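# Stack blue spool on green and reseat the frame

## Task

Set the blue spool upright and centred on top of the green spool, and return the frame to its rests. Both must stay in place on their own, with no robot holding them. Then open the grippers and move the arms away.

## Robot and tools

Robots: three identical i2rt Big YAM arms named arm1, arm2 and arm3. Each has six revolute joints, a two-finger gripper and a wrist camera (arm1_cam_wrist, arm2_cam_wrist, arm3_cam_wrist). Two cameras fixed in the room, cam_high and cam_low, watch the scene. The hand reaches roughly 1.0 m from the joint-1 axis at full stretch. Joints move at different speeds, so the hand can sweep a wide, curved path between postures.

Frame: a single scene frame with its origin on the floor and +z up. The hand point is midway between the fingertips. The hand's z axis runs along the fingers, and the fingers open and close along its y axis. Foot poses are never printed.

execute_actions: argument actions is a list holding one action, or an empty list to only read state and images. An action is an object keyed by robot name (arm1, arm2, arm3). Each robot gets a joints object of absolute targets by name, not offsets. Angles are in radians and the gripper is in metres. Ranges, with the tolerance counted as reached: joint1_rad -2.879 to 2.879 (±0.045), turning the arm about its foot, positive counter-clockwise seen from above, 0 facing the way the foot faces. joint2_rad 0 to 3.141 (±0.14), the shoulder: 0 points the upper arm back and about level, and increasing values lift it up and then forward. joint3_rad 0 to 3.019 (±0.09), the elbow: 0 is fully folded and positive opens it. joint4_rad -1.692 to 1.57 (±0.055), hand pitch, positive tips the fingers up. joint5_rad -1.57 to 1.57 (±0.03), sideways hand swing, positive toward the arm's right. joint6_rad -2.094 to 2.094 (±0.035), hand roll, positive clockwise seen from behind the hand. gripper_m 0 to 0.093 (±0.003), the fingertip gap. Each finger squeezes with roughly 50 to 62 N, less on some grippers. All motions in one action start together and may finish at different times. One action runs for at most 15 s. A joint or robot you leave out may still be driving toward its earlier target. Optional cameras: a list of camera names or "all". If it is left out or null you get all images, and [] returns none. Images come back in the order given by the pictures line. An unknown key, unknown camera or out-of-range number rejects the whole call, and nothing moves.

wait: seconds, 0 to 10. Nothing new is commanded, and the scene keeps running. It returns the same content as an empty action.

zoom_image: camera (one of the five names) and region [x0, y0, x1, y1] in pixels of that camera's latest full image, origin top-left, at most 504 by 504. It shows an enlarged view.

finished_scene: scene, the number of the current scene. It ends the scene irreversibly after the last command has been held, and reports whether the goal was met. The next scene's task comes with it. Call it only once everything rests stably on its own and the arms are clear. A reply with no tool call ends everything.

Result lines: joint_positions gives the measured joint values. joint_status says how each commanded motion ended. off_target means it came to rest short of the target and may still be pushing. contact_stop or time_out means the joint holds where it stopped. After a time_out a joint can keep a target a limited distance away (at most 0.375, 0.375, 0.113, 0.225, 0.075, 0.3 rad for joints 1 to 6) and resume if the path clears. on_its_own lists such uncommanded behaviour, and its "held at" value is the held target, not the position. "joint command not followed" with a cause means a built-in self- and arm-collision check blocked that arm's joint targets; the gripper target still runs. Blocked joints show not_followed, and the arm may retry them on later actions until you send targets that pass. If a result reports a stop, the remaining execute_actions, wait and finished_scene calls in that same reply are skipped.

Force and heat: the arms do not stop on contact and can press very hard. To relieve a push, command the joint to its reported position. Targets very close to the current position may not move it. Loaded joints sag. Sustained effort heats motors, even while you are composing a reply, because the robot keeps holding the last command. A MOTOR HOT line appears from 85 °C. At 100 °C an OVER-TEMPERATURE FAULT drops that whole arm and its gripper until it cools. Its keys then read limit_stop_at_motor_heat, and you must resend those targets afterwards. Some heat carries into the next scene.

Avoid: arms pressing hard on each other, which fails and ends the run, and heavy arm-to-arm impacts. The clearance check can react late and ignores fingers, gripper housings and wrist cameras. Object contact does not count as arm contact. Do not push anything off the work area or onto the floor. Avoid drops, slips, slams and hard shoves. Loose objects may occasionally be nudged by outside disturbances.

Cameras: calibration gives OpenCV intrinsics K, distortion D and T_world_to_cam (metres) for each camera. Wrist cameras are fisheye 616x616, and cam_high and cam_low are 896x504 pinhole with radial distortion. Actual poses may differ by a few degrees and millimetres. Wrist-camera poses are derived from reported joints, so joint error adds to theirs. Results list cameras whose numbers changed.

Each tool is called by a JSON object that holds its "op" and its "data".

## Session

{"op": "execute_actions", "data": {"actions": []}}

Scene clock: 0.00 s.
arm1.joint_positions: joint1_rad=+0.163 joint2_rad=+0.545 joint3_rad=+1.365 joint4_rad=-1.302 joint5_rad=-0.139 joint6_rad=+0.190 gripper_m=+0.094
arm1.joint_status: not commanded
arm1.hand: x=+1.2380 y=-0.0609 z=+1.3096 quat_wxyz=(-0.150, -0.858, -0.028, +0.490) (m; scene frame)
arm2.joint_positions: joint1_rad=-0.291 joint2_rad=+0.555 joint3_rad=+1.339 joint4_rad=-1.441 joint5_rad=+0.159 joint6_rad=-0.389 gripper_m=+0.095
arm2.joint_status: not commanded
arm2.hand: x=-0.6993 y=+1.0527 z=+1.3368 quat_wxyz=(-0.230, -0.434, -0.785, +0.378) (m; scene frame)
arm3.joint_positions: joint1_rad=-0.292 joint2_rad=+0.580 joint3_rad=+1.394 joint4_rad=-1.332 joint5_rad=-0.047 joint6_rad=+0.218 gripper_m=+0.094
arm3.joint_status: not commanded
arm3.hand: x=-0.5743 y=-1.0969 z=+1.3713 quat_wxyz=(-0.431, +0.250, -0.828, -0.257) (m; scene frame)
pictures: arm1_cam_wrist, arm2_cam_wrist, arm3_cam_wrist, cam_high, cam_low
Images, in order (width x height): arm1_cam_wrist 616x616, arm2_cam_wrist 616x616, arm3_cam_wrist 616x616, cam_high 896x504, cam_low 896x504.

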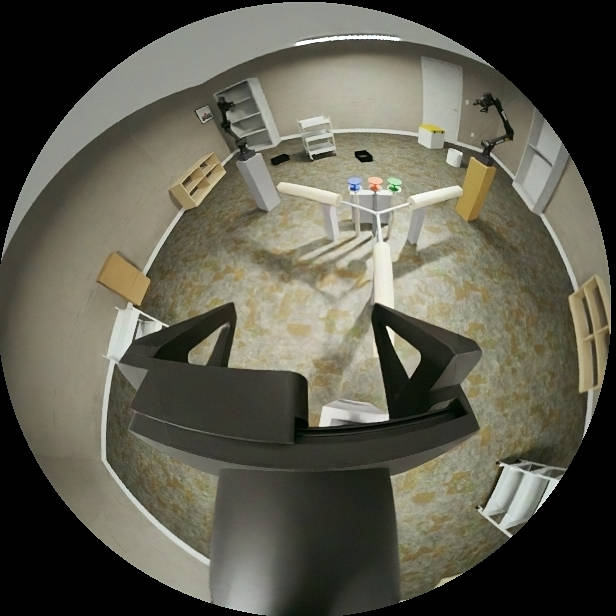

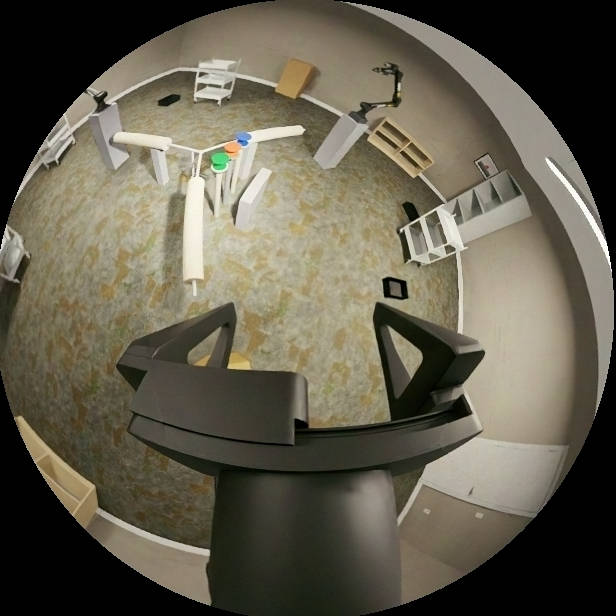

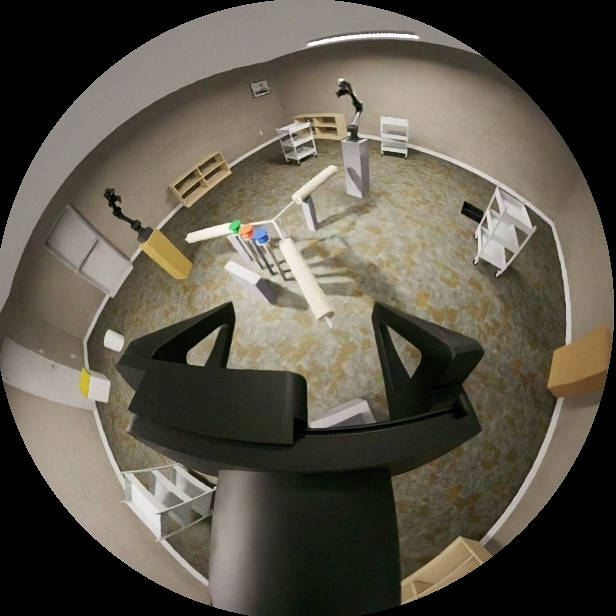

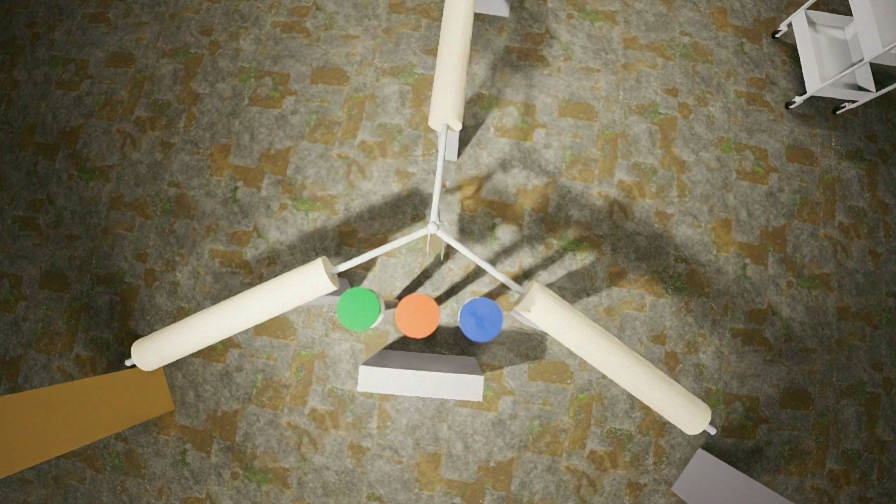

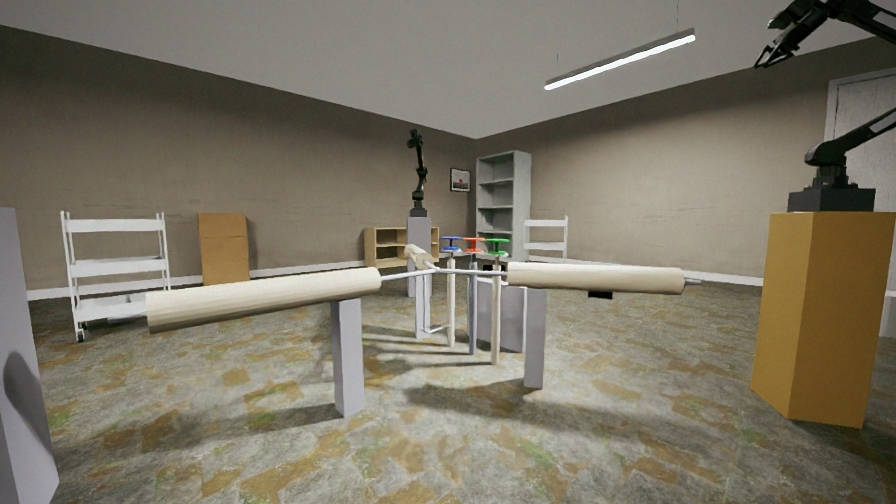

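{"op": "zoom_image", "data": {"camera": "cam_low", "region": [380,210,560,370]}}

{"op": "zoom_image", "data": {"camera": "cam_high", "region": [320,190,560,410]}}

{"op": "zoom_image", "data": {"camera": "arm3_cam_wrist", "region": [180,160,360,340]}}

{"op": "zoom_image", "data": {"camera": "arm1_cam_wrist", "region": [270,150,480,370]}}

Region (380, 210, 560, 370) of cam_low's 896x504 image, scaled by 2.800, with more detail than that image has.

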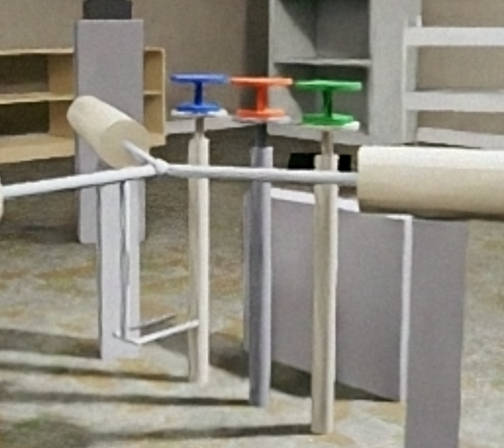

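Region (320, 190, 560, 410) of cam_high's 896x504 image, scaled by 2.100, with more detail than that image has; it fills the top 462 rows of this view, and the rest is white.

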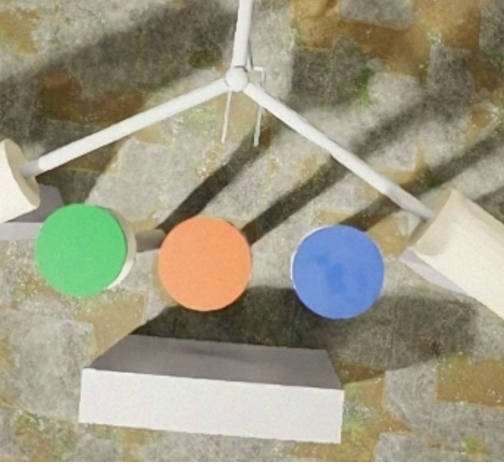

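Region (180, 160, 360, 340) of arm3_cam_wrist's 616x616 image, scaled by 2.800, with more detail than that image has.

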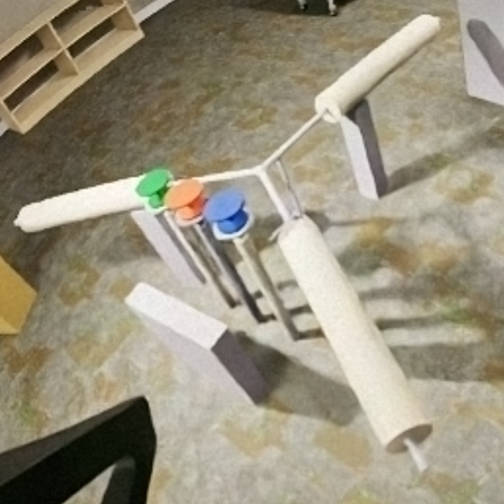

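Region (270, 150, 480, 370) of arm1_cam_wrist's 616x616 image, scaled by 2.291, with more detail than that image has; it fills the left 481 columns of this view, and the rest is white.

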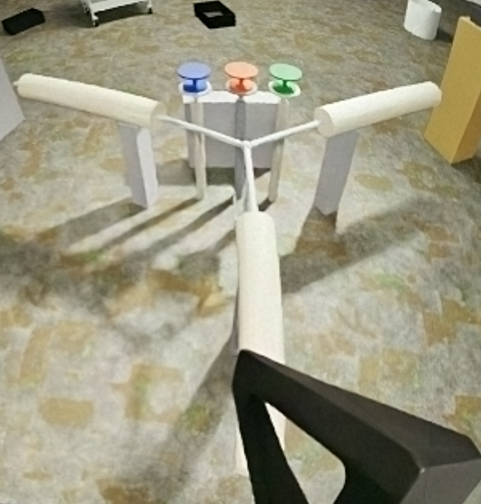

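{"op": "execute_actions", "data": {"actions": [{"arm1":{"joints":{"joint1_rad":0,"joint2_rad":1.57,"joint3_rad":1.57,"joint4_rad":0,"joint5_rad":0,"joint6_rad":0}},"arm2":{"joints":{"joint1_rad":0,"joint2_rad":1.57,"joint3_rad":1.57,"joint4_rad":-1.57,"joint5_rad":0,"joint6_rad":0}},"arm3":{"joints":{"joint1_rad":0,"joint2_rad":1.0,"joint3_rad":1.0,"joint4_rad":0,"joint5_rad":0,"joint6_rad":0}}}], "cameras": ["cam_high"]}}

Scene clock: 9.00 s.
arm1.joint_positions: joint1_rad=+0.003 joint2_rad=+1.580 joint3_rad=+1.559 joint4_rad=-0.023 joint5_rad=-0.004 joint6_rad=+0.014 gripper_m=+0.094
arm1.joint_status: all done
arm1.hand: x=+0.7213 y=-0.0111 z=+1.2401 quat_wxyz=(-0.010, -0.728, -0.002, +0.685) (m; scene frame)
arm2.joint_positions: joint1_rad=-0.008 joint2_rad=+1.585 joint3_rad=+1.555 joint4_rad=-1.563 joint5_rad=+0.002 joint6_rad=-0.014 gripper_m=+0.095
arm2.joint_status: all done
arm2.hand: x=-0.4857 y=+0.8467 z=+1.0766 quat_wxyz=(+0.015, -0.492, -0.871, -0.005) (m; scene frame)
arm3.joint_positions: joint1_rad=-0.006 joint2_rad=+1.002 joint3_rad=+0.975 joint4_rad=-0.024 joint5_rad=-0.001 joint6_rad=+0.017 gripper_m=+0.094
arm3.joint_status: all done
arm3.hand: x=-0.4798 y=-0.8164 z=+1.2834 quat_wxyz=(-0.590, +0.362, -0.628, -0.354) (m; scene frame)
pictures: cam_high
Images, in order (width x height): cam_high 896x504.

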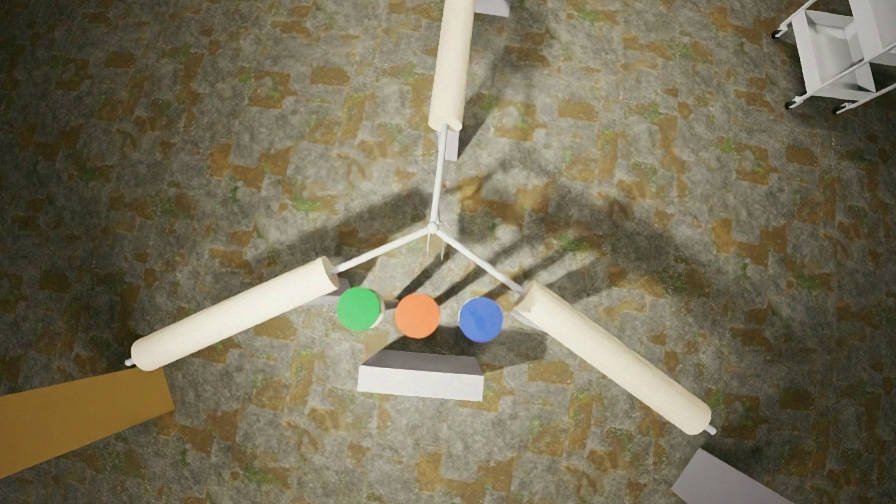

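{"op": "execute_actions", "data": {"actions": [{"arm1":{"joints":{"joint2_rad":1.0,"joint3_rad":1.0}},"arm2":{"joints":{"joint4_rad":0}},"arm3":{"joints":{"joint3_rad":1.8}}}], "cameras": []}}

{"op": "execute_actions", "data": {"actions": [{"arm1":{"joints":{"joint1_rad":0.5}},"arm2":{"joints":{"joint1_rad":0.5}},"arm3":{"joints":{"joint1_rad":0.5}}}], "cameras": []}}

Scene clock: 12.57 s.
arm1.joint_positions: joint1_rad=+0.003 joint2_rad=+0.992 joint3_rad=+1.008 joint4_rad=-0.019 joint5_rad=-0.004 joint6_rad=+0.014 gripper_m=+0.094
arm1.joint_status: all done
arm1.hand: x=+0.9428 y=-0.0082 z=+1.2446 quat_wxyz=(-0.010, -0.714, -0.002, +0.700) (m; scene frame)
arm2.joint_positions: joint1_rad=-0.008 joint2_rad=+1.585 joint3_rad=+1.555 joint4_rad=-0.018 joint5_rad=+0.002 joint6_rad=-0.014 gripper_m=+0.095
arm2.joint_status: all done
arm2.hand: x=-0.3573 y=+0.6285 z=+1.3082 quat_wxyz=(-0.592, -0.357, -0.633, +0.347) (m; scene frame)
arm3.joint_positions: joint1_rad=-0.006 joint2_rad=+0.990 joint3_rad=+1.781 joint4_rad=-0.010 joint5_rad=-0.001 joint6_rad=+0.017 gripper_m=+0.094
arm3.joint_status: all done
arm3.hand: x=-0.5711 y=-0.9807 z=+1.7498 quat_wxyz=(-0.792, +0.193, -0.333, -0.475) (m; scene frame)
pictures: none
No camera images: the call's "cameras" was empty. Leave "cameras" out to get every camera's image.

Scene clock: 14.00 s.
arm1.joint_positions: joint1_rad=+0.502 joint2_rad=+0.992 joint3_rad=+1.008 joint4_rad=-0.019 joint5_rad=-0.001 joint6_rad=+0.013 gripper_m=+0.094
arm1.joint_status: all done
arm1.hand: x=+1.0065 y=-0.2458 z=+1.2449 quat_wxyz=(-0.184, -0.692, -0.174, +0.676) (m; scene frame)
arm2.joint_positions: joint1_rad=+0.504 joint2_rad=+1.585 joint3_rad=+1.555 joint4_rad=-0.018 joint5_rad=-0.001 joint6_rad=-0.012 gripper_m=+0.095
arm2.joint_status: all done
arm2.hand: x=-0.0977 y=+0.8875 z=+1.3078 quat_wxyz=(-0.662, -0.186, -0.703, +0.183) (m; scene frame)
arm3.joint_positions: joint1_rad=+0.489 joint2_rad=+0.990 joint3_rad=+1.781 joint4_rad=-0.010 joint5_rad=-0.001 joint6_rad=+0.017 gripper_m=+0.094
arm3.joint_status: all done
arm3.hand: x=-0.7198 y=-0.9410 z=+1.7499 quat_wxyz=(-0.651, +0.268, -0.276, -0.654) (m; scene frame)
pictures: none
No camera images: the call's "cameras" was empty. Leave "cameras" out to get every camera's image.

{"op": "execute_actions", "data": {"actions": [], "cameras": ["cam_high","arm3_cam_wrist","cam_low"]}}

{"op": "zoom_image", "data": {"camera": "cam_high", "region": [640,370,760,460]}}

{"op": "zoom_image", "data": {"camera": "cam_low", "region": [90,250,750,350]}}

{"op": "zoom_image", "data": {"camera": "cam_low", "region": [560,240,740,330]}}

{"op": "zoom_image", "data": {"camera": "cam_low", "region": [90,250,270,350]}}

Scene clock: 18.57 s.
arm1.joint_positions: joint1_rad=+0.502 joint2_rad=+0.992 joint3_rad=+1.008 joint4_rad=-0.019 joint5_rad=-0.001 joint6_rad=+0.013 gripper_m=+0.094
arm1.joint_status: all done
arm1.hand: x=+1.0065 y=-0.2458 z=+1.2449 quat_wxyz=(-0.184, -0.692, -0.174, +0.676) (m; scene frame)
arm2.joint_positions: joint1_rad=+0.504 joint2_rad=+1.585 joint3_rad=+1.555 joint4_rad=-0.018 joint5_rad=-0.001 joint6_rad=-0.012 gripper_m=+0.095
arm2.joint_status: all done
arm2.hand: x=-0.0977 y=+0.8875 z=+1.3078 quat_wxyz=(-0.662, -0.186, -0.703, +0.183) (m; scene frame)
arm3.joint_positions: joint1_rad=+0.489 joint2_rad=+0.990 joint3_rad=+1.781 joint4_rad=-0.010 joint5_rad=-0.001 joint6_rad=+0.017 gripper_m=+0.094
arm3.joint_status: all done
arm3.hand: x=-0.7198 y=-0.9410 z=+1.7499 quat_wxyz=(-0.651, +0.268, -0.276, -0.654) (m; scene frame)
pictures: arm3_cam_wrist, cam_high, cam_low
camera_calibration (this result's frames):
arm3_cam_wrist: T_world_to_cam=[[0.999914, 0.0109425, -0.00718574, 0.74467], [-0.00871317, 0.146643, -0.989151, 1.87095], [-0.00977006, 0.989129, 0.146725, 0.794056], [0, 0, 0, 1]] pos_world=[-0.720547, -1.06793, 1.73949]
Images, in order (width x height): arm3_cam_wrist 616x616, cam_high 896x504, cam_low 896x504.

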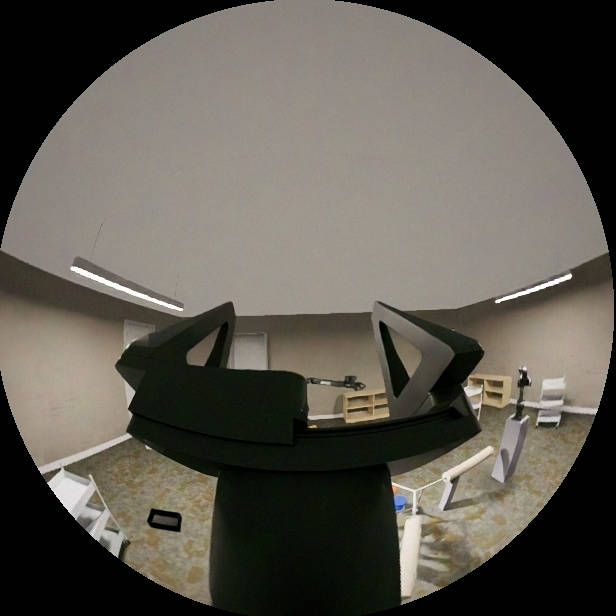

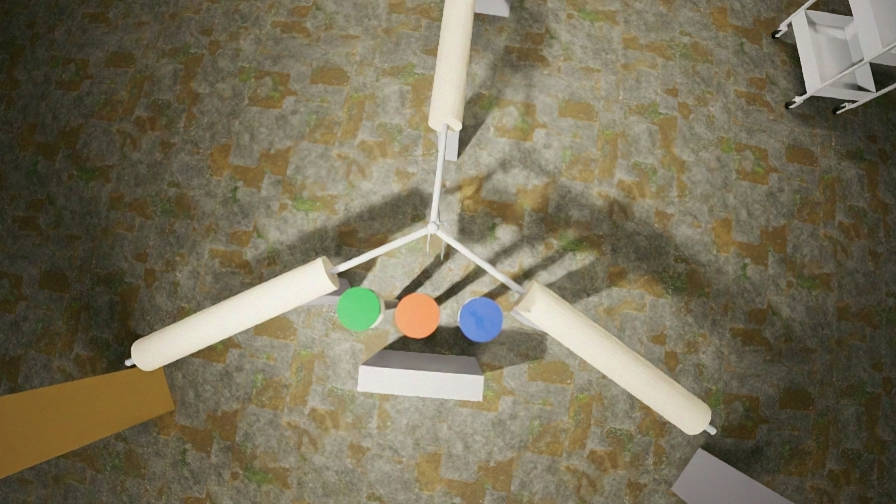

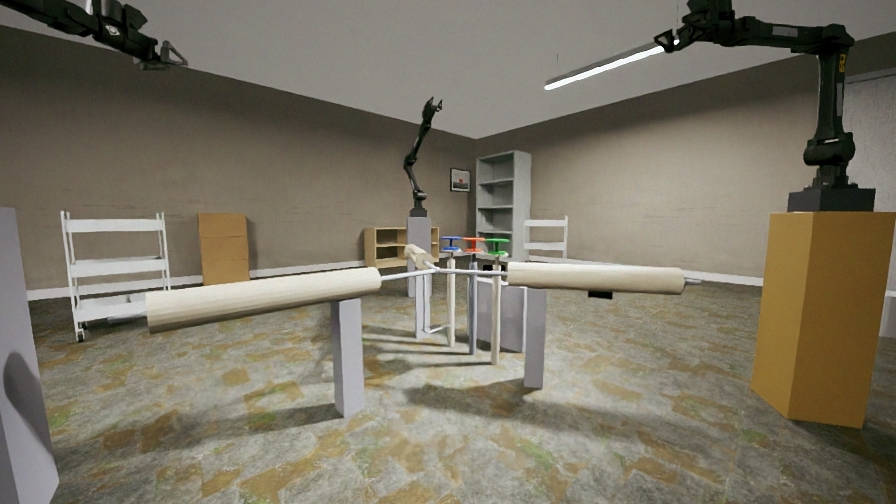

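Region (640, 370, 760, 460) of cam_high's 896x504 image, scaled by 4.200, with more detail than that image has; it fills the top 378 rows of this view, and the rest is white.

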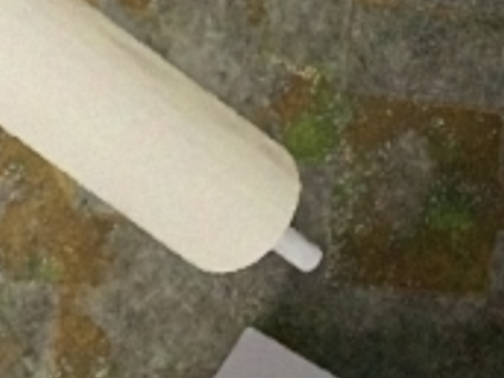

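Region (90, 250, 750, 350) is 660x100 pixels. A region can be at most 504 by 504 pixels.

Region (560, 240, 740, 330) of cam_low's 896x504 image, scaled by 2.800, with more detail than that image has.

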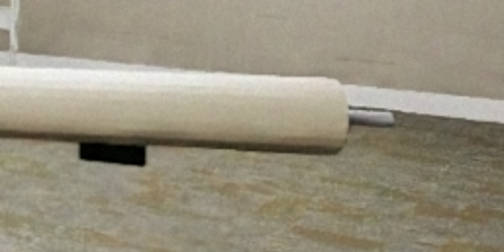

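Region (90, 250, 270, 350) of cam_low's 896x504 image, scaled by 2.800, with more detail than that image has.

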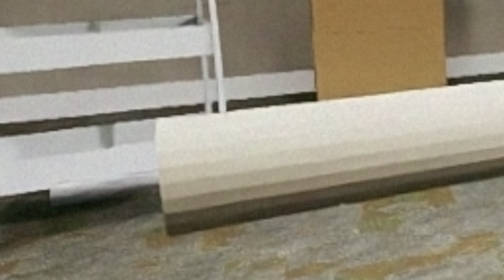

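{"op": "execute_actions", "data": {"actions": [{"arm1":{"joints":{"joint1_rad":-0.43,"joint2_rad":1.8,"joint3_rad":0.465,"joint4_rad":-0.2,"joint6_rad":-0.45}},"arm2":{"joints":{"joint1_rad":0.27,"joint2_rad":2.174,"joint3_rad":0.97,"joint4_rad":-0.332,"joint6_rad":0.25}},"arm3":{"joints":{"joint1_rad":-0.285,"joint2_rad":2.306,"joint3_rad":1.344,"joint4_rad":-0.574,"joint6_rad":-0.3}}}]}}

Scene clock: 25.30 s.
arm1.joint_positions: joint1_rad=-0.430 joint2_rad=+1.792 joint3_rad=+0.463 joint4_rad=-0.195 joint5_rad=+0.001 joint6_rad=-0.436 gripper_m=+0.094
arm1.joint_status: all done
arm1.hand: x=+1.2021 y=+0.1127 z=+0.6274 quat_wxyz=(+0.012, -1.000, -0.008, +0.013) (m; scene frame)
arm2.joint_positions: joint1_rad=+0.265 joint2_rad=+2.179 joint3_rad=+0.960 joint4_rad=-0.337 joint5_rad=+0.001 joint6_rad=+0.236 gripper_m=+0.095
arm2.joint_status: all done
arm2.hand: x=-0.4184 y=+0.9579 z=+0.6239 quat_wxyz=(-0.002, -0.482, -0.876, +0.002) (m; scene frame)
arm3.joint_positions: joint1_rad=-0.289 joint2_rad=+2.285 joint3_rad=+1.327 joint4_rad=-0.564 joint5_rad=+0.001 joint6_rad=-0.283 gripper_m=+0.094
arm3.joint_status: all done
arm3.hand: x=-0.3318 y=-0.8677 z=+0.6342 quat_wxyz=(-0.023, +0.507, -0.862, -0.005) (m; scene frame)
pictures: arm1_cam_wrist, arm2_cam_wrist, arm3_cam_wrist, cam_high, cam_low
camera_calibration (this result's frames):
arm1_cam_wrist: T_world_to_cam=[[-0.0244242, 0.999589, 0.0149809, -0.0907265], [0.824336, 0.0116597, 0.56598, -1.33774], [0.565573, 0.026173, -0.824283, -0.0445823], [0, 0, 0, 1]] pos_world=[1.12574, 0.107454, 0.721742]
arm2_cam_wrist: T_world_to_cam=[[-0.836327, -0.548048, 0.0141668, 0.163667], [-0.442856, 0.690583, 0.571816, -1.19901], [-0.323166, 0.471951, -0.82026, 0.0481368], [0, 0, 0, 1]] pos_world=[-0.378553, 0.894996, 0.72278]
arm3_cam_wrist: T_world_to_cam=[[0.871641, -0.490136, 0.00285332, -0.135879], [-0.408982, -0.724086, 0.555367, -1.1079], [-0.27014, -0.485248, -0.8316, 0.143794], [0, 0, 0, 1]] pos_world=[-0.295829, -0.799038, 0.735258]
Images, in order (width x height): arm1_cam_wrist 616x616, arm2_cam_wrist 616x616, arm3_cam_wrist 616x616, cam_high 896x504, cam_low 896x504.

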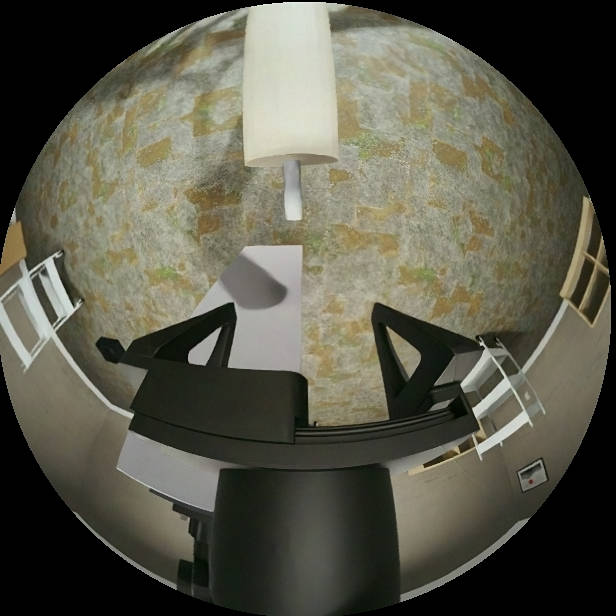

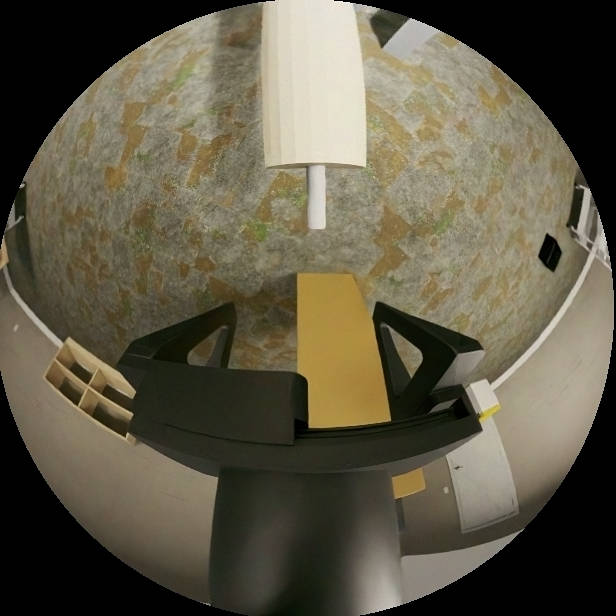

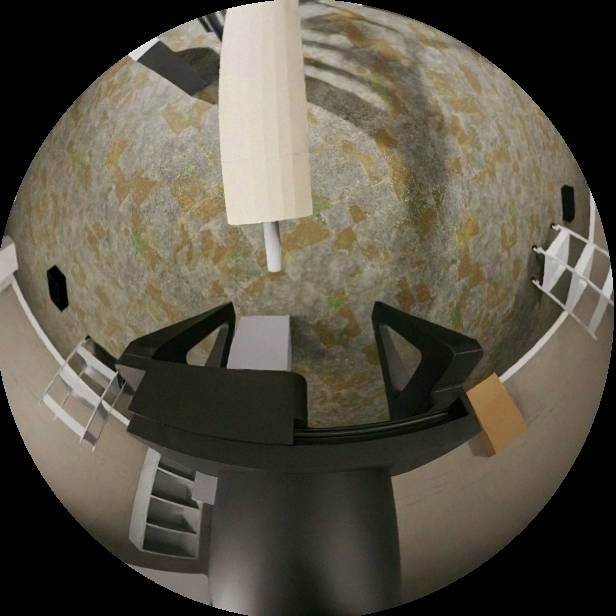

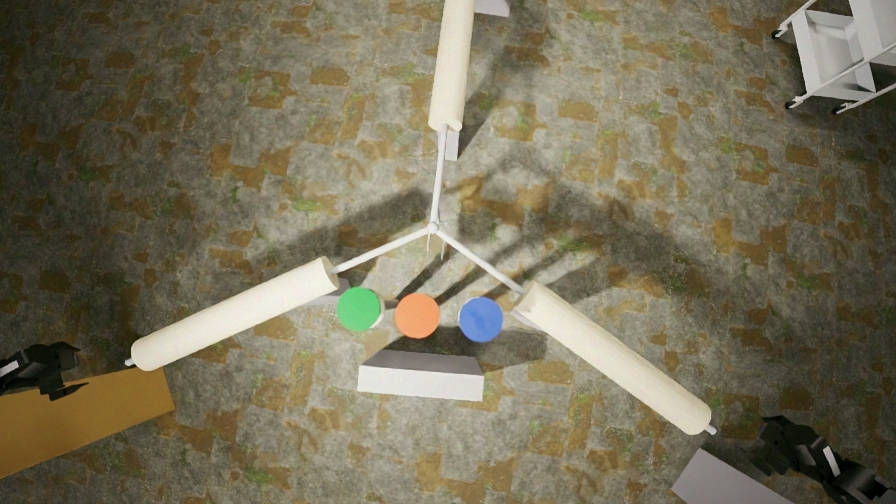

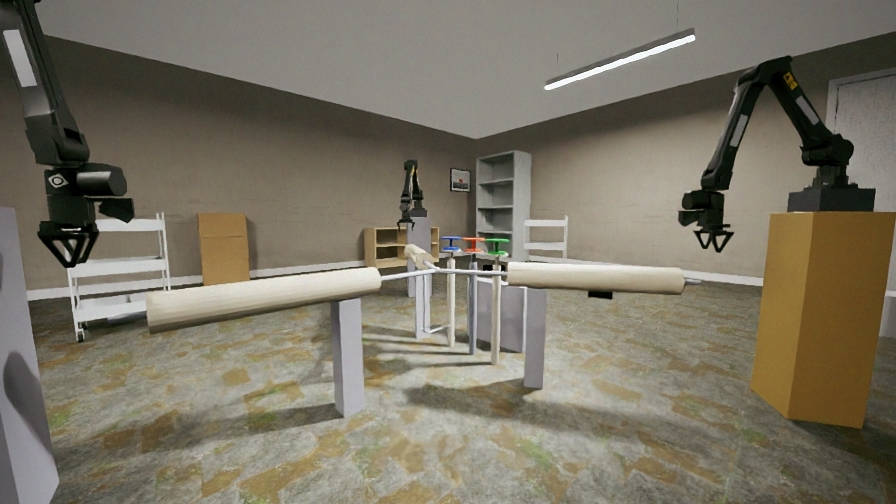

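{"op": "execute_actions", "data": {"actions": [{"arm1":{"joints":{"joint1_rad":-0.288,"joint2_rad":2.0,"joint3_rad":0.66,"joint4_rad":-0.195,"joint6_rad":-0.29}},"arm2":{"joints":{"joint1_rad":0.2,"joint2_rad":2.33,"joint3_rad":1.165,"joint4_rad":-0.373,"joint6_rad":0.18}},"arm3":{"joints":{"joint1_rad":-0.21,"joint2_rad":2.4,"joint3_rad":1.36,"joint4_rad":-0.496,"joint6_rad":-0.215}}}], "cameras": ["arm1_cam_wrist","arm2_cam_wrist","arm3_cam_wrist"]}}

Scene clock: 30.40 s.
arm1.joint_positions: joint1_rad=-0.283 joint2_rad=+1.990 joint3_rad=+0.655 joint4_rad=-0.195 joint5_rad=+0.001 joint6_rad=-0.304 gripper_m=+0.094
arm1.joint_status: all done
arm1.hand: x=+1.1279 y=+0.0920 z=+0.5892 quat_wxyz=(+0.008, -1.000, -0.016, +0.012) (m; scene frame)
arm2.joint_positions: joint1_rad=+0.200 joint2_rad=+2.332 joint3_rad=+1.146 joint4_rad=-0.367 joint5_rad=+0.001 joint6_rad=+0.194 gripper_m=+0.095
arm2.joint_status: all done
arm2.hand: x=-0.4049 y=+0.9014 z=+0.5833 quat_wxyz=(-0.003, -0.492, -0.871, +0.002) (m; scene frame)
arm3.joint_positions: joint1_rad=-0.203 joint2_rad=+2.383 joint3_rad=+1.339 joint4_rad=-0.510 joint5_rad=+0.001 joint6_rad=-0.232 gripper_m=+0.094
arm3.joint_status: all done
arm3.hand: x=-0.3750 y=-0.8457 z=+0.5858 quat_wxyz=(-0.007, +0.522, -0.853, -0.002) (m; scene frame)
pictures: arm1_cam_wrist, arm2_cam_wrist, arm3_cam_wrist
camera_calibration (this result's frames):
arm1_cam_wrist: T_world_to_cam=[[-0.0400902, 0.99917, 0.00727713, -0.0490238], [0.822137, 0.0288461, 0.568558, -1.25527], [0.567876, 0.0287764, -0.822611, -0.0373869], [0, 0, 0, 1]] pos_world=[1.05127, 0.0862687, 0.683298]
arm2_cam_wrist: T_world_to_cam=[[-0.848663, -0.528742, 0.0142469, 0.122082], [-0.427607, 0.701691, 0.569896, -1.13354], [-0.311325, 0.477558, -0.821593, 0.046344], [0, 0, 0, 1]] pos_world=[-0.366677, 0.837816, 0.68234]
arm3_cam_wrist: T_world_to_cam=[[0.887918, -0.459952, -0.00678993, -0.0500055], [-0.371033, -0.724832, 0.580476, -1.08387], [-0.271913, -0.512896, -0.814249, 0.0683695], [0, 0, 0, 1]] pos_world=[-0.339162, -0.773561, 0.684494]
Images, in order (width x height): arm1_cam_wrist 616x616, arm2_cam_wrist 616x616, arm3_cam_wrist 616x616.

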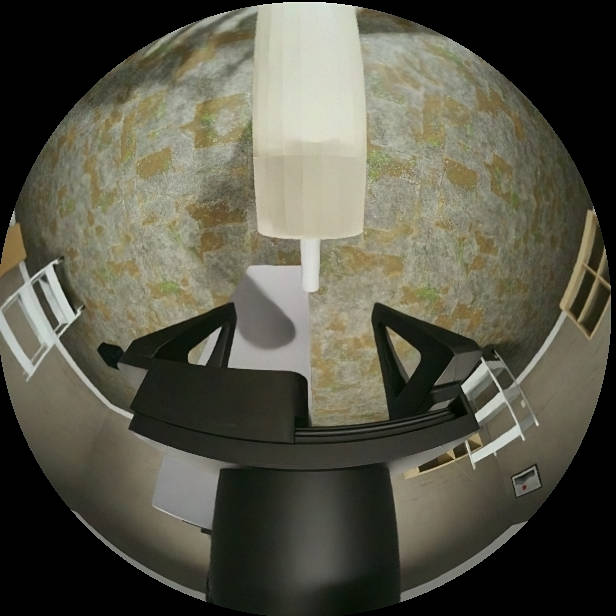

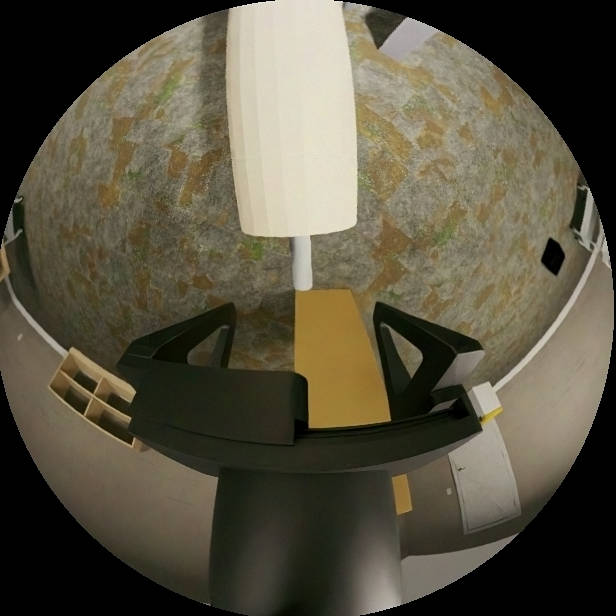

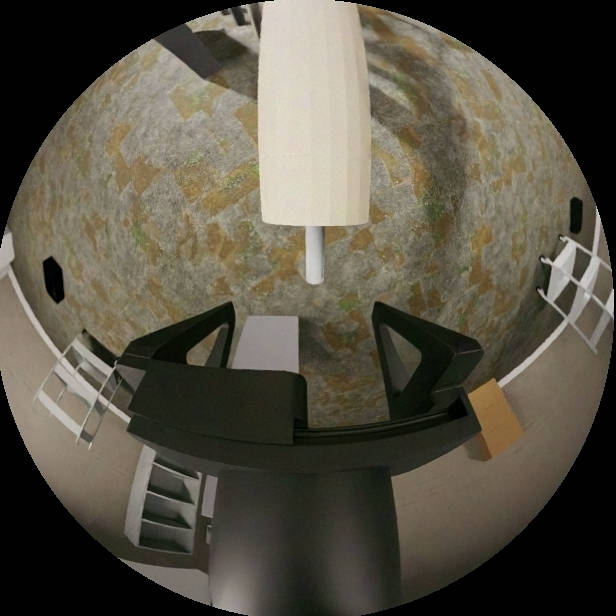

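{"op": "execute_actions", "data": {"actions": [{"arm1":{"joints":{"joint2_rad":2.425,"joint3_rad":0.764,"joint4_rad":0.125}},"arm2":{"joints":{"joint2_rad":2.64,"joint3_rad":1.285,"joint4_rad":-0.18}},"arm3":{"joints":{"joint2_rad":2.697,"joint3_rad":1.51,"joint4_rad":-0.35}}}], "cameras": ["arm1_cam_wrist","arm2_cam_wrist","arm3_cam_wrist","cam_low"]}}

Scene clock: 34.77 s.
arm1.joint_positions: joint1_rad=-0.281 joint2_rad=+2.258 joint3_rad=+0.758 joint4_rad=+0.098 joint5_rad=-0.018 joint6_rad=-0.301 gripper_m=+0.094
arm1.joint_status: joint2_rad time_out (moved +0.268 of +0.435); the others done
arm1.on_its_own: joint2_rad reads +2.258 and still pushes toward +2.425 since a time_out
arm1.hand: x=+1.0846 y=+0.1007 z=+0.5136 quat_wxyz=(+0.017, -0.997, -0.016, +0.075) (m; scene frame)
arm2.joint_positions: joint1_rad=+0.201 joint2_rad=+2.494 joint3_rad=+1.288 joint4_rad=-0.208 joint5_rad=+0.033 joint6_rad=+0.190 gripper_m=+0.095
arm2.joint_status: joint2_rad time_out (moved +0.162 of +0.308); the others done
arm2.on_its_own: joint2_rad reads +2.494 and still pushes toward +2.640 since a time_out
arm2.hand: x=-0.3685 y=+0.8542 z=+0.5300 quat_wxyz=(-0.065, -0.489, -0.869, +0.040) (m; scene frame)
arm3.joint_positions: joint1_rad=-0.205 joint2_rad=+2.602 joint3_rad=+1.529 joint4_rad=-0.341 joint5_rad=+0.010 joint6_rad=-0.232 gripper_m=+0.094
arm3.joint_status: all done
arm3.hand: x=-0.3320 y=-0.7995 z=+0.5086 quat_wxyz=(-0.076, +0.519, -0.851, -0.020) (m; scene frame)
pictures: arm1_cam_wrist, arm2_cam_wrist, arm3_cam_wrist, cam_low
camera_calibration (this result's frames):
arm1_cam_wrist: T_world_to_cam=[[-0.0382243, 0.998885, 0.0277194, -0.0713492], [0.887791, 0.0212146, 0.459758, -1.19152], [0.458657, 0.042183, -0.887612, 0.0752043], [0, 0, 0, 1]] pos_world=[1.0206, 0.0933751, 0.616542]
arm2_cam_wrist: T_world_to_cam=[[-0.84808, -0.529453, 0.0209865, 0.126019], [-0.465864, 0.763923, 0.446533, -1.05632], [-0.25245, 0.368919, -0.894521, 0.1896], [0, 0, 0, 1]] pos_world=[-0.337363, 0.803721, 0.638638]
arm3_cam_wrist: T_world_to_cam=[[0.885225, -0.463986, 0.0330817, -0.0918812], [-0.424617, -0.776977, 0.464765, -0.990248], [-0.189941, -0.425468, -0.884816, 0.173883], [0, 0, 0, 1]] pos_world=[-0.306113, -0.73805, 0.617126]
Images, in order (width x height): arm1_cam_wrist 616x616, arm2_cam_wrist 616x616, arm3_cam_wrist 616x616, cam_low 896x504.

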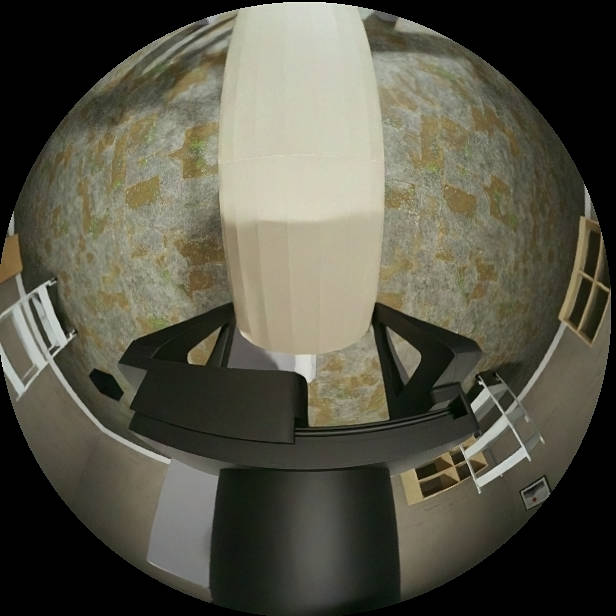

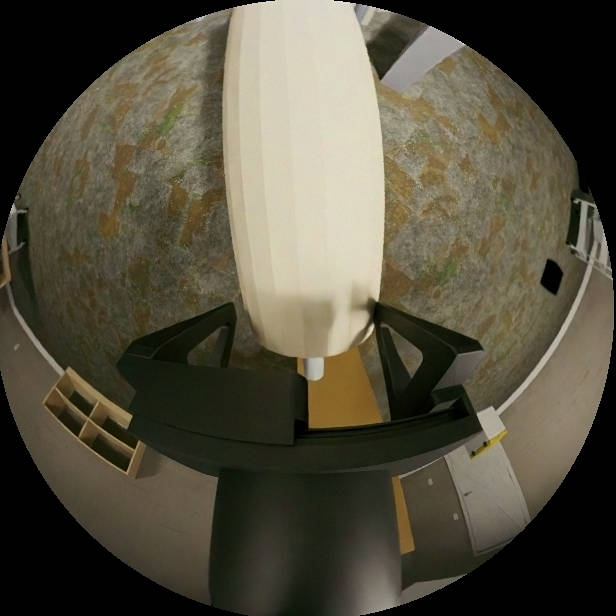

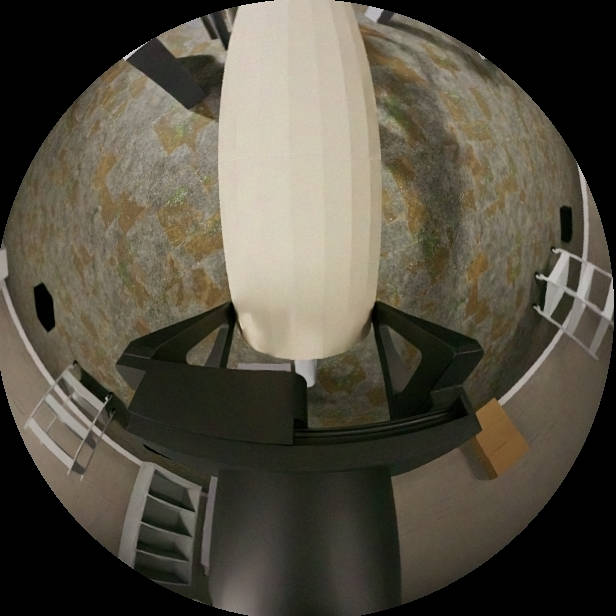

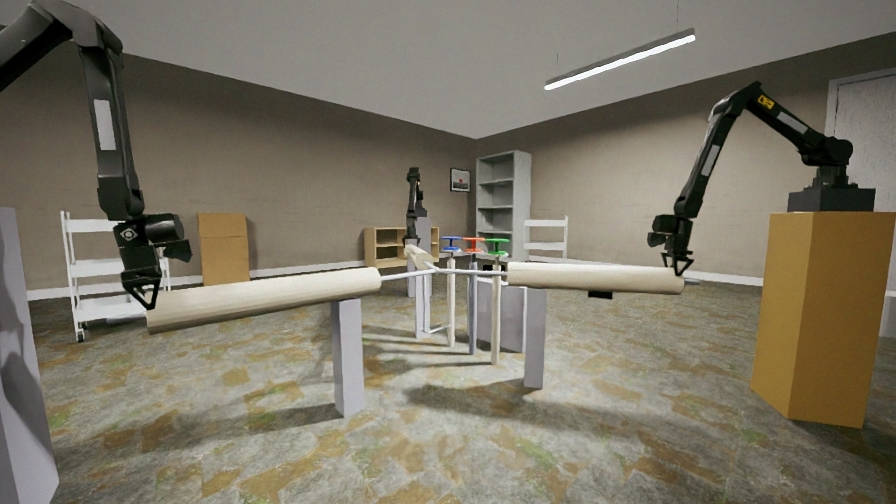

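{"op": "execute_actions", "data": {"actions": [{"arm1":{"joints":{"joint2_rad":1.95,"joint3_rad":0.6,"joint4_rad":-0.19}},"arm2":{"joints":{"joint2_rad":2.3,"joint3_rad":1.1,"joint4_rad":-0.35}},"arm3":{"joints":{"joint2_rad":2.36,"joint3_rad":1.29,"joint4_rad":-0.48}}}], "cameras": []}}

{"op": "execute_actions", "data": {"actions": [{"arm1":{"joints":{"joint2_rad":2.425,"joint3_rad":0.6,"joint4_rad":0.125}},"arm2":{"joints":{"joint2_rad":2.64,"joint3_rad":1.1,"joint4_rad":-0.1}},"arm3":{"joints":{"joint2_rad":2.697,"joint3_rad":1.33,"joint4_rad":-0.25}}}], "cameras": ["cam_low","cam_high"]}}

Scene clock: 37.37 s.
arm1.joint_positions: joint1_rad=-0.281 joint2_rad=+1.945 joint3_rad=+0.597 joint4_rad=-0.179 joint5_rad=-0.004 joint6_rad=-0.299 gripper_m=+0.094
arm1.joint_status: all done
arm1.hand: x=+1.1455 y=+0.0857 z=+0.5979 quat_wxyz=(+0.006, -1.000, -0.014, +0.014) (m; scene frame)
arm2.joint_positions: joint1_rad=+0.201 joint2_rad=+2.290 joint3_rad=+1.098 joint4_rad=-0.351 joint5_rad=+0.002 joint6_rad=+0.177 gripper_m=+0.095
arm2.joint_status: all done
arm2.hand: x=-0.4107 y=+0.9086 z=+0.5953 quat_wxyz=(-0.008, -0.483, -0.875, +0.005) (m; scene frame)
arm3.joint_positions: joint1_rad=-0.206 joint2_rad=+2.346 joint3_rad=+1.278 joint4_rad=-0.475 joint5_rad=+0.004 joint6_rad=-0.232 gripper_m=+0.094
arm3.joint_status: all done
arm3.hand: x=-0.3820 y=-0.8570 z=+0.5933 quat_wxyz=(-0.013, +0.520, -0.854, -0.003) (m; scene frame)
pictures: none
No camera images: the call's "cameras" was empty. Leave "cameras" out to get every camera's image.

Scene clock: 38.63 s.
arm1.joint_positions: joint1_rad=-0.281 joint2_rad=+2.423 joint3_rad=+0.600 joint4_rad=+0.111 joint5_rad=-0.004 joint6_rad=-0.299 gripper_m=+0.094
arm1.joint_status: all done
arm1.hand: x=+1.2414 y=+0.0600 z=+0.4746 quat_wxyz=(-0.021, -0.997, -0.014, -0.076) (m; scene frame)
arm2.joint_positions: joint1_rad=+0.201 joint2_rad=+2.657 joint3_rad=+1.096 joint4_rad=-0.107 joint5_rad=+0.002 joint6_rad=+0.177 gripper_m=+0.095
arm2.joint_status: all done
arm2.hand: x=-0.4806 y=+0.9850 z=+0.4463 quat_wxyz=(+0.051, -0.483, -0.874, -0.016) (m; scene frame)
arm3.joint_positions: joint1_rad=-0.206 joint2_rad=+2.708 joint3_rad=+1.320 joint4_rad=-0.263 joint5_rad=+0.004 joint6_rad=-0.232 gripper_m=+0.094
arm3.joint_status: all done
arm3.hand: x=-0.4360 y=-0.9200 z=+0.4274 quat_wxyz=(+0.039, +0.520, -0.853, +0.014) (m; scene frame)
pictures: cam_high, cam_low
Images, in order (width x height): cam_high 896x504, cam_low 896x504.

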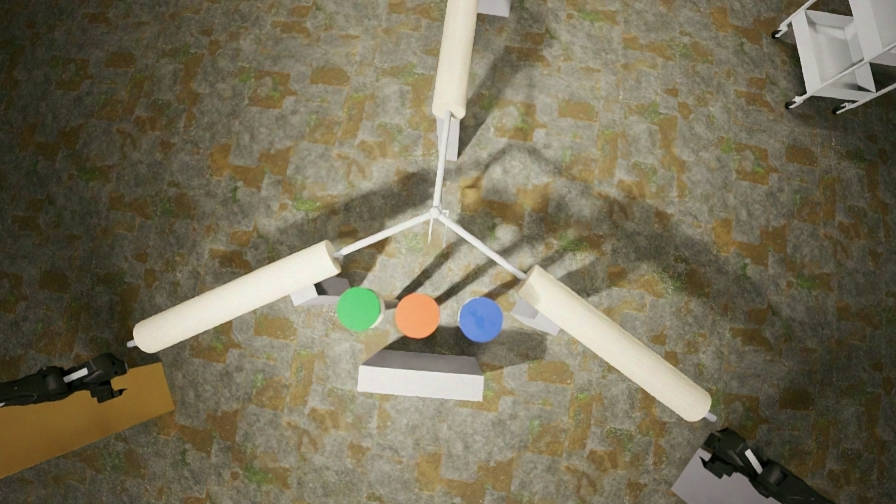

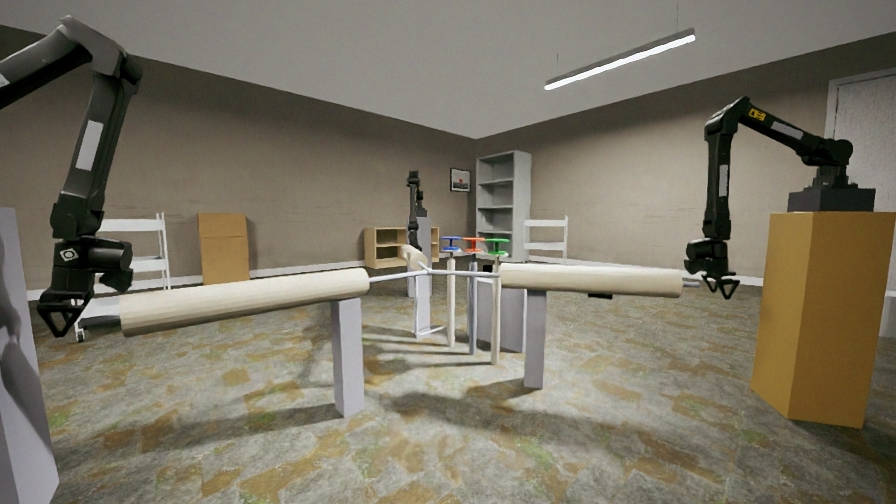

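{"op": "execute_actions", "data": {"actions": [], "cameras": ["arm1_cam_wrist","arm2_cam_wrist","arm3_cam_wrist"]}}

Scene clock: 39.07 s.
arm1.joint_positions: joint1_rad=-0.281 joint2_rad=+2.423 joint3_rad=+0.600 joint4_rad=+0.111 joint5_rad=-0.004 joint6_rad=-0.299 gripper_m=+0.094
arm1.joint_status: all done
arm1.hand: x=+1.2414 y=+0.0600 z=+0.4746 quat_wxyz=(-0.021, -0.997, -0.014, -0.076) (m; scene frame)
arm2.joint_positions: joint1_rad=+0.201 joint2_rad=+2.657 joint3_rad=+1.096 joint4_rad=-0.107 joint5_rad=+0.002 joint6_rad=+0.177 gripper_m=+0.095
arm2.joint_status: all done
arm2.hand: x=-0.4806 y=+0.9850 z=+0.4463 quat_wxyz=(+0.051, -0.483, -0.874, -0.016) (m; scene frame)
arm3.joint_positions: joint1_rad=-0.206 joint2_rad=+2.708 joint3_rad=+1.320 joint4_rad=-0.263 joint5_rad=+0.004 joint6_rad=-0.232 gripper_m=+0.094
arm3.joint_status: all done
arm3.hand: x=-0.4360 y=-0.9200 z=+0.4274 quat_wxyz=(+0.039, +0.520, -0.853, +0.014) (m; scene frame)
pictures: arm1_cam_wrist, arm2_cam_wrist, arm3_cam_wrist
camera_calibration (this result's frames):
arm1_cam_wrist: T_world_to_cam=[[-0.0305482, 0.998119, -0.053153, 0.00531483], [0.710753, 0.0590812, 0.700957, -1.20891], [0.702779, -0.0163657, -0.71122, -0.412802], [0, 0, 0, 1]] pos_world=[1.14951, 0.0593633, 0.554083]
arm2_cam_wrist: T_world_to_cam=[[-0.836805, -0.546444, 0.0340029, 0.118342], [-0.392271, 0.641719, 0.65903, -1.11026], [-0.381943, 0.538141, -0.751348, -0.254673], [0, 0, 0, 1]] pos_world=[-0.433763, 0.914188, 0.53632]
arm3_cam_wrist: T_world_to_cam=[[0.885355, -0.464165, -0.0264061, -0.0276808], [-0.33539, -0.676998, 0.655124, -1.04078], [-0.321962, -0.571161, -0.75506, -0.216041], [0, 0, 0, 1]] pos_world=[-0.394116, -0.840846, 0.517983]
Images, in order (width x height): arm1_cam_wrist 616x616, arm2_cam_wrist 616x616, arm3_cam_wrist 616x616.

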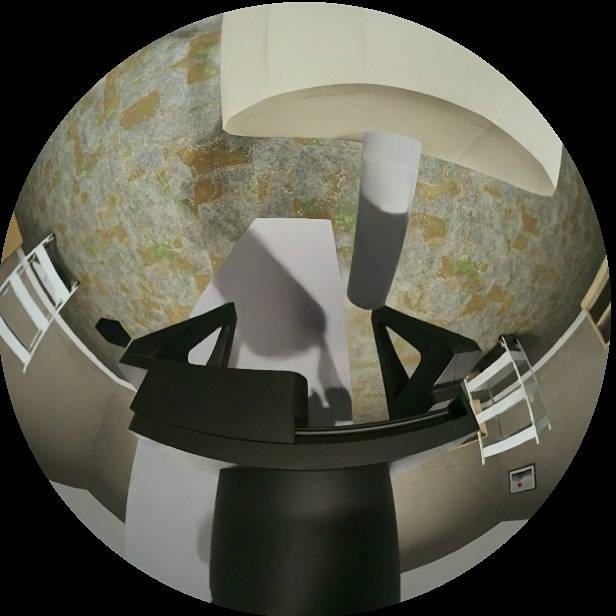

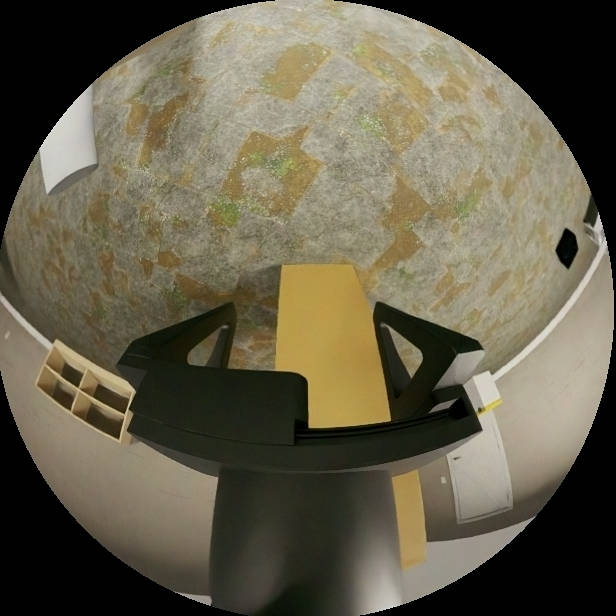

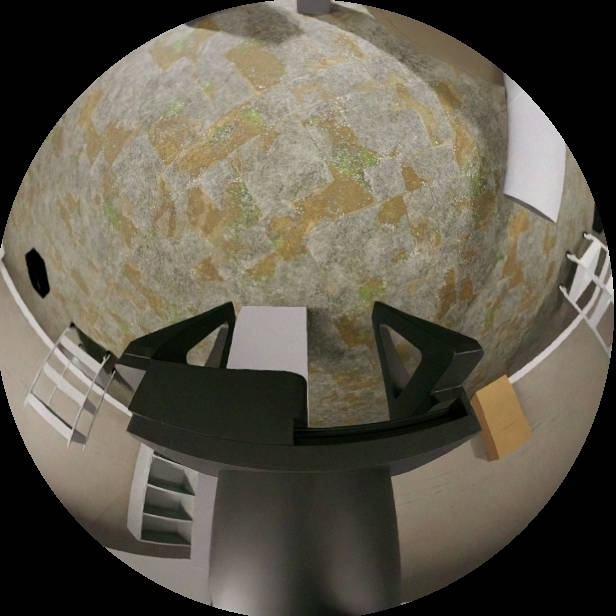

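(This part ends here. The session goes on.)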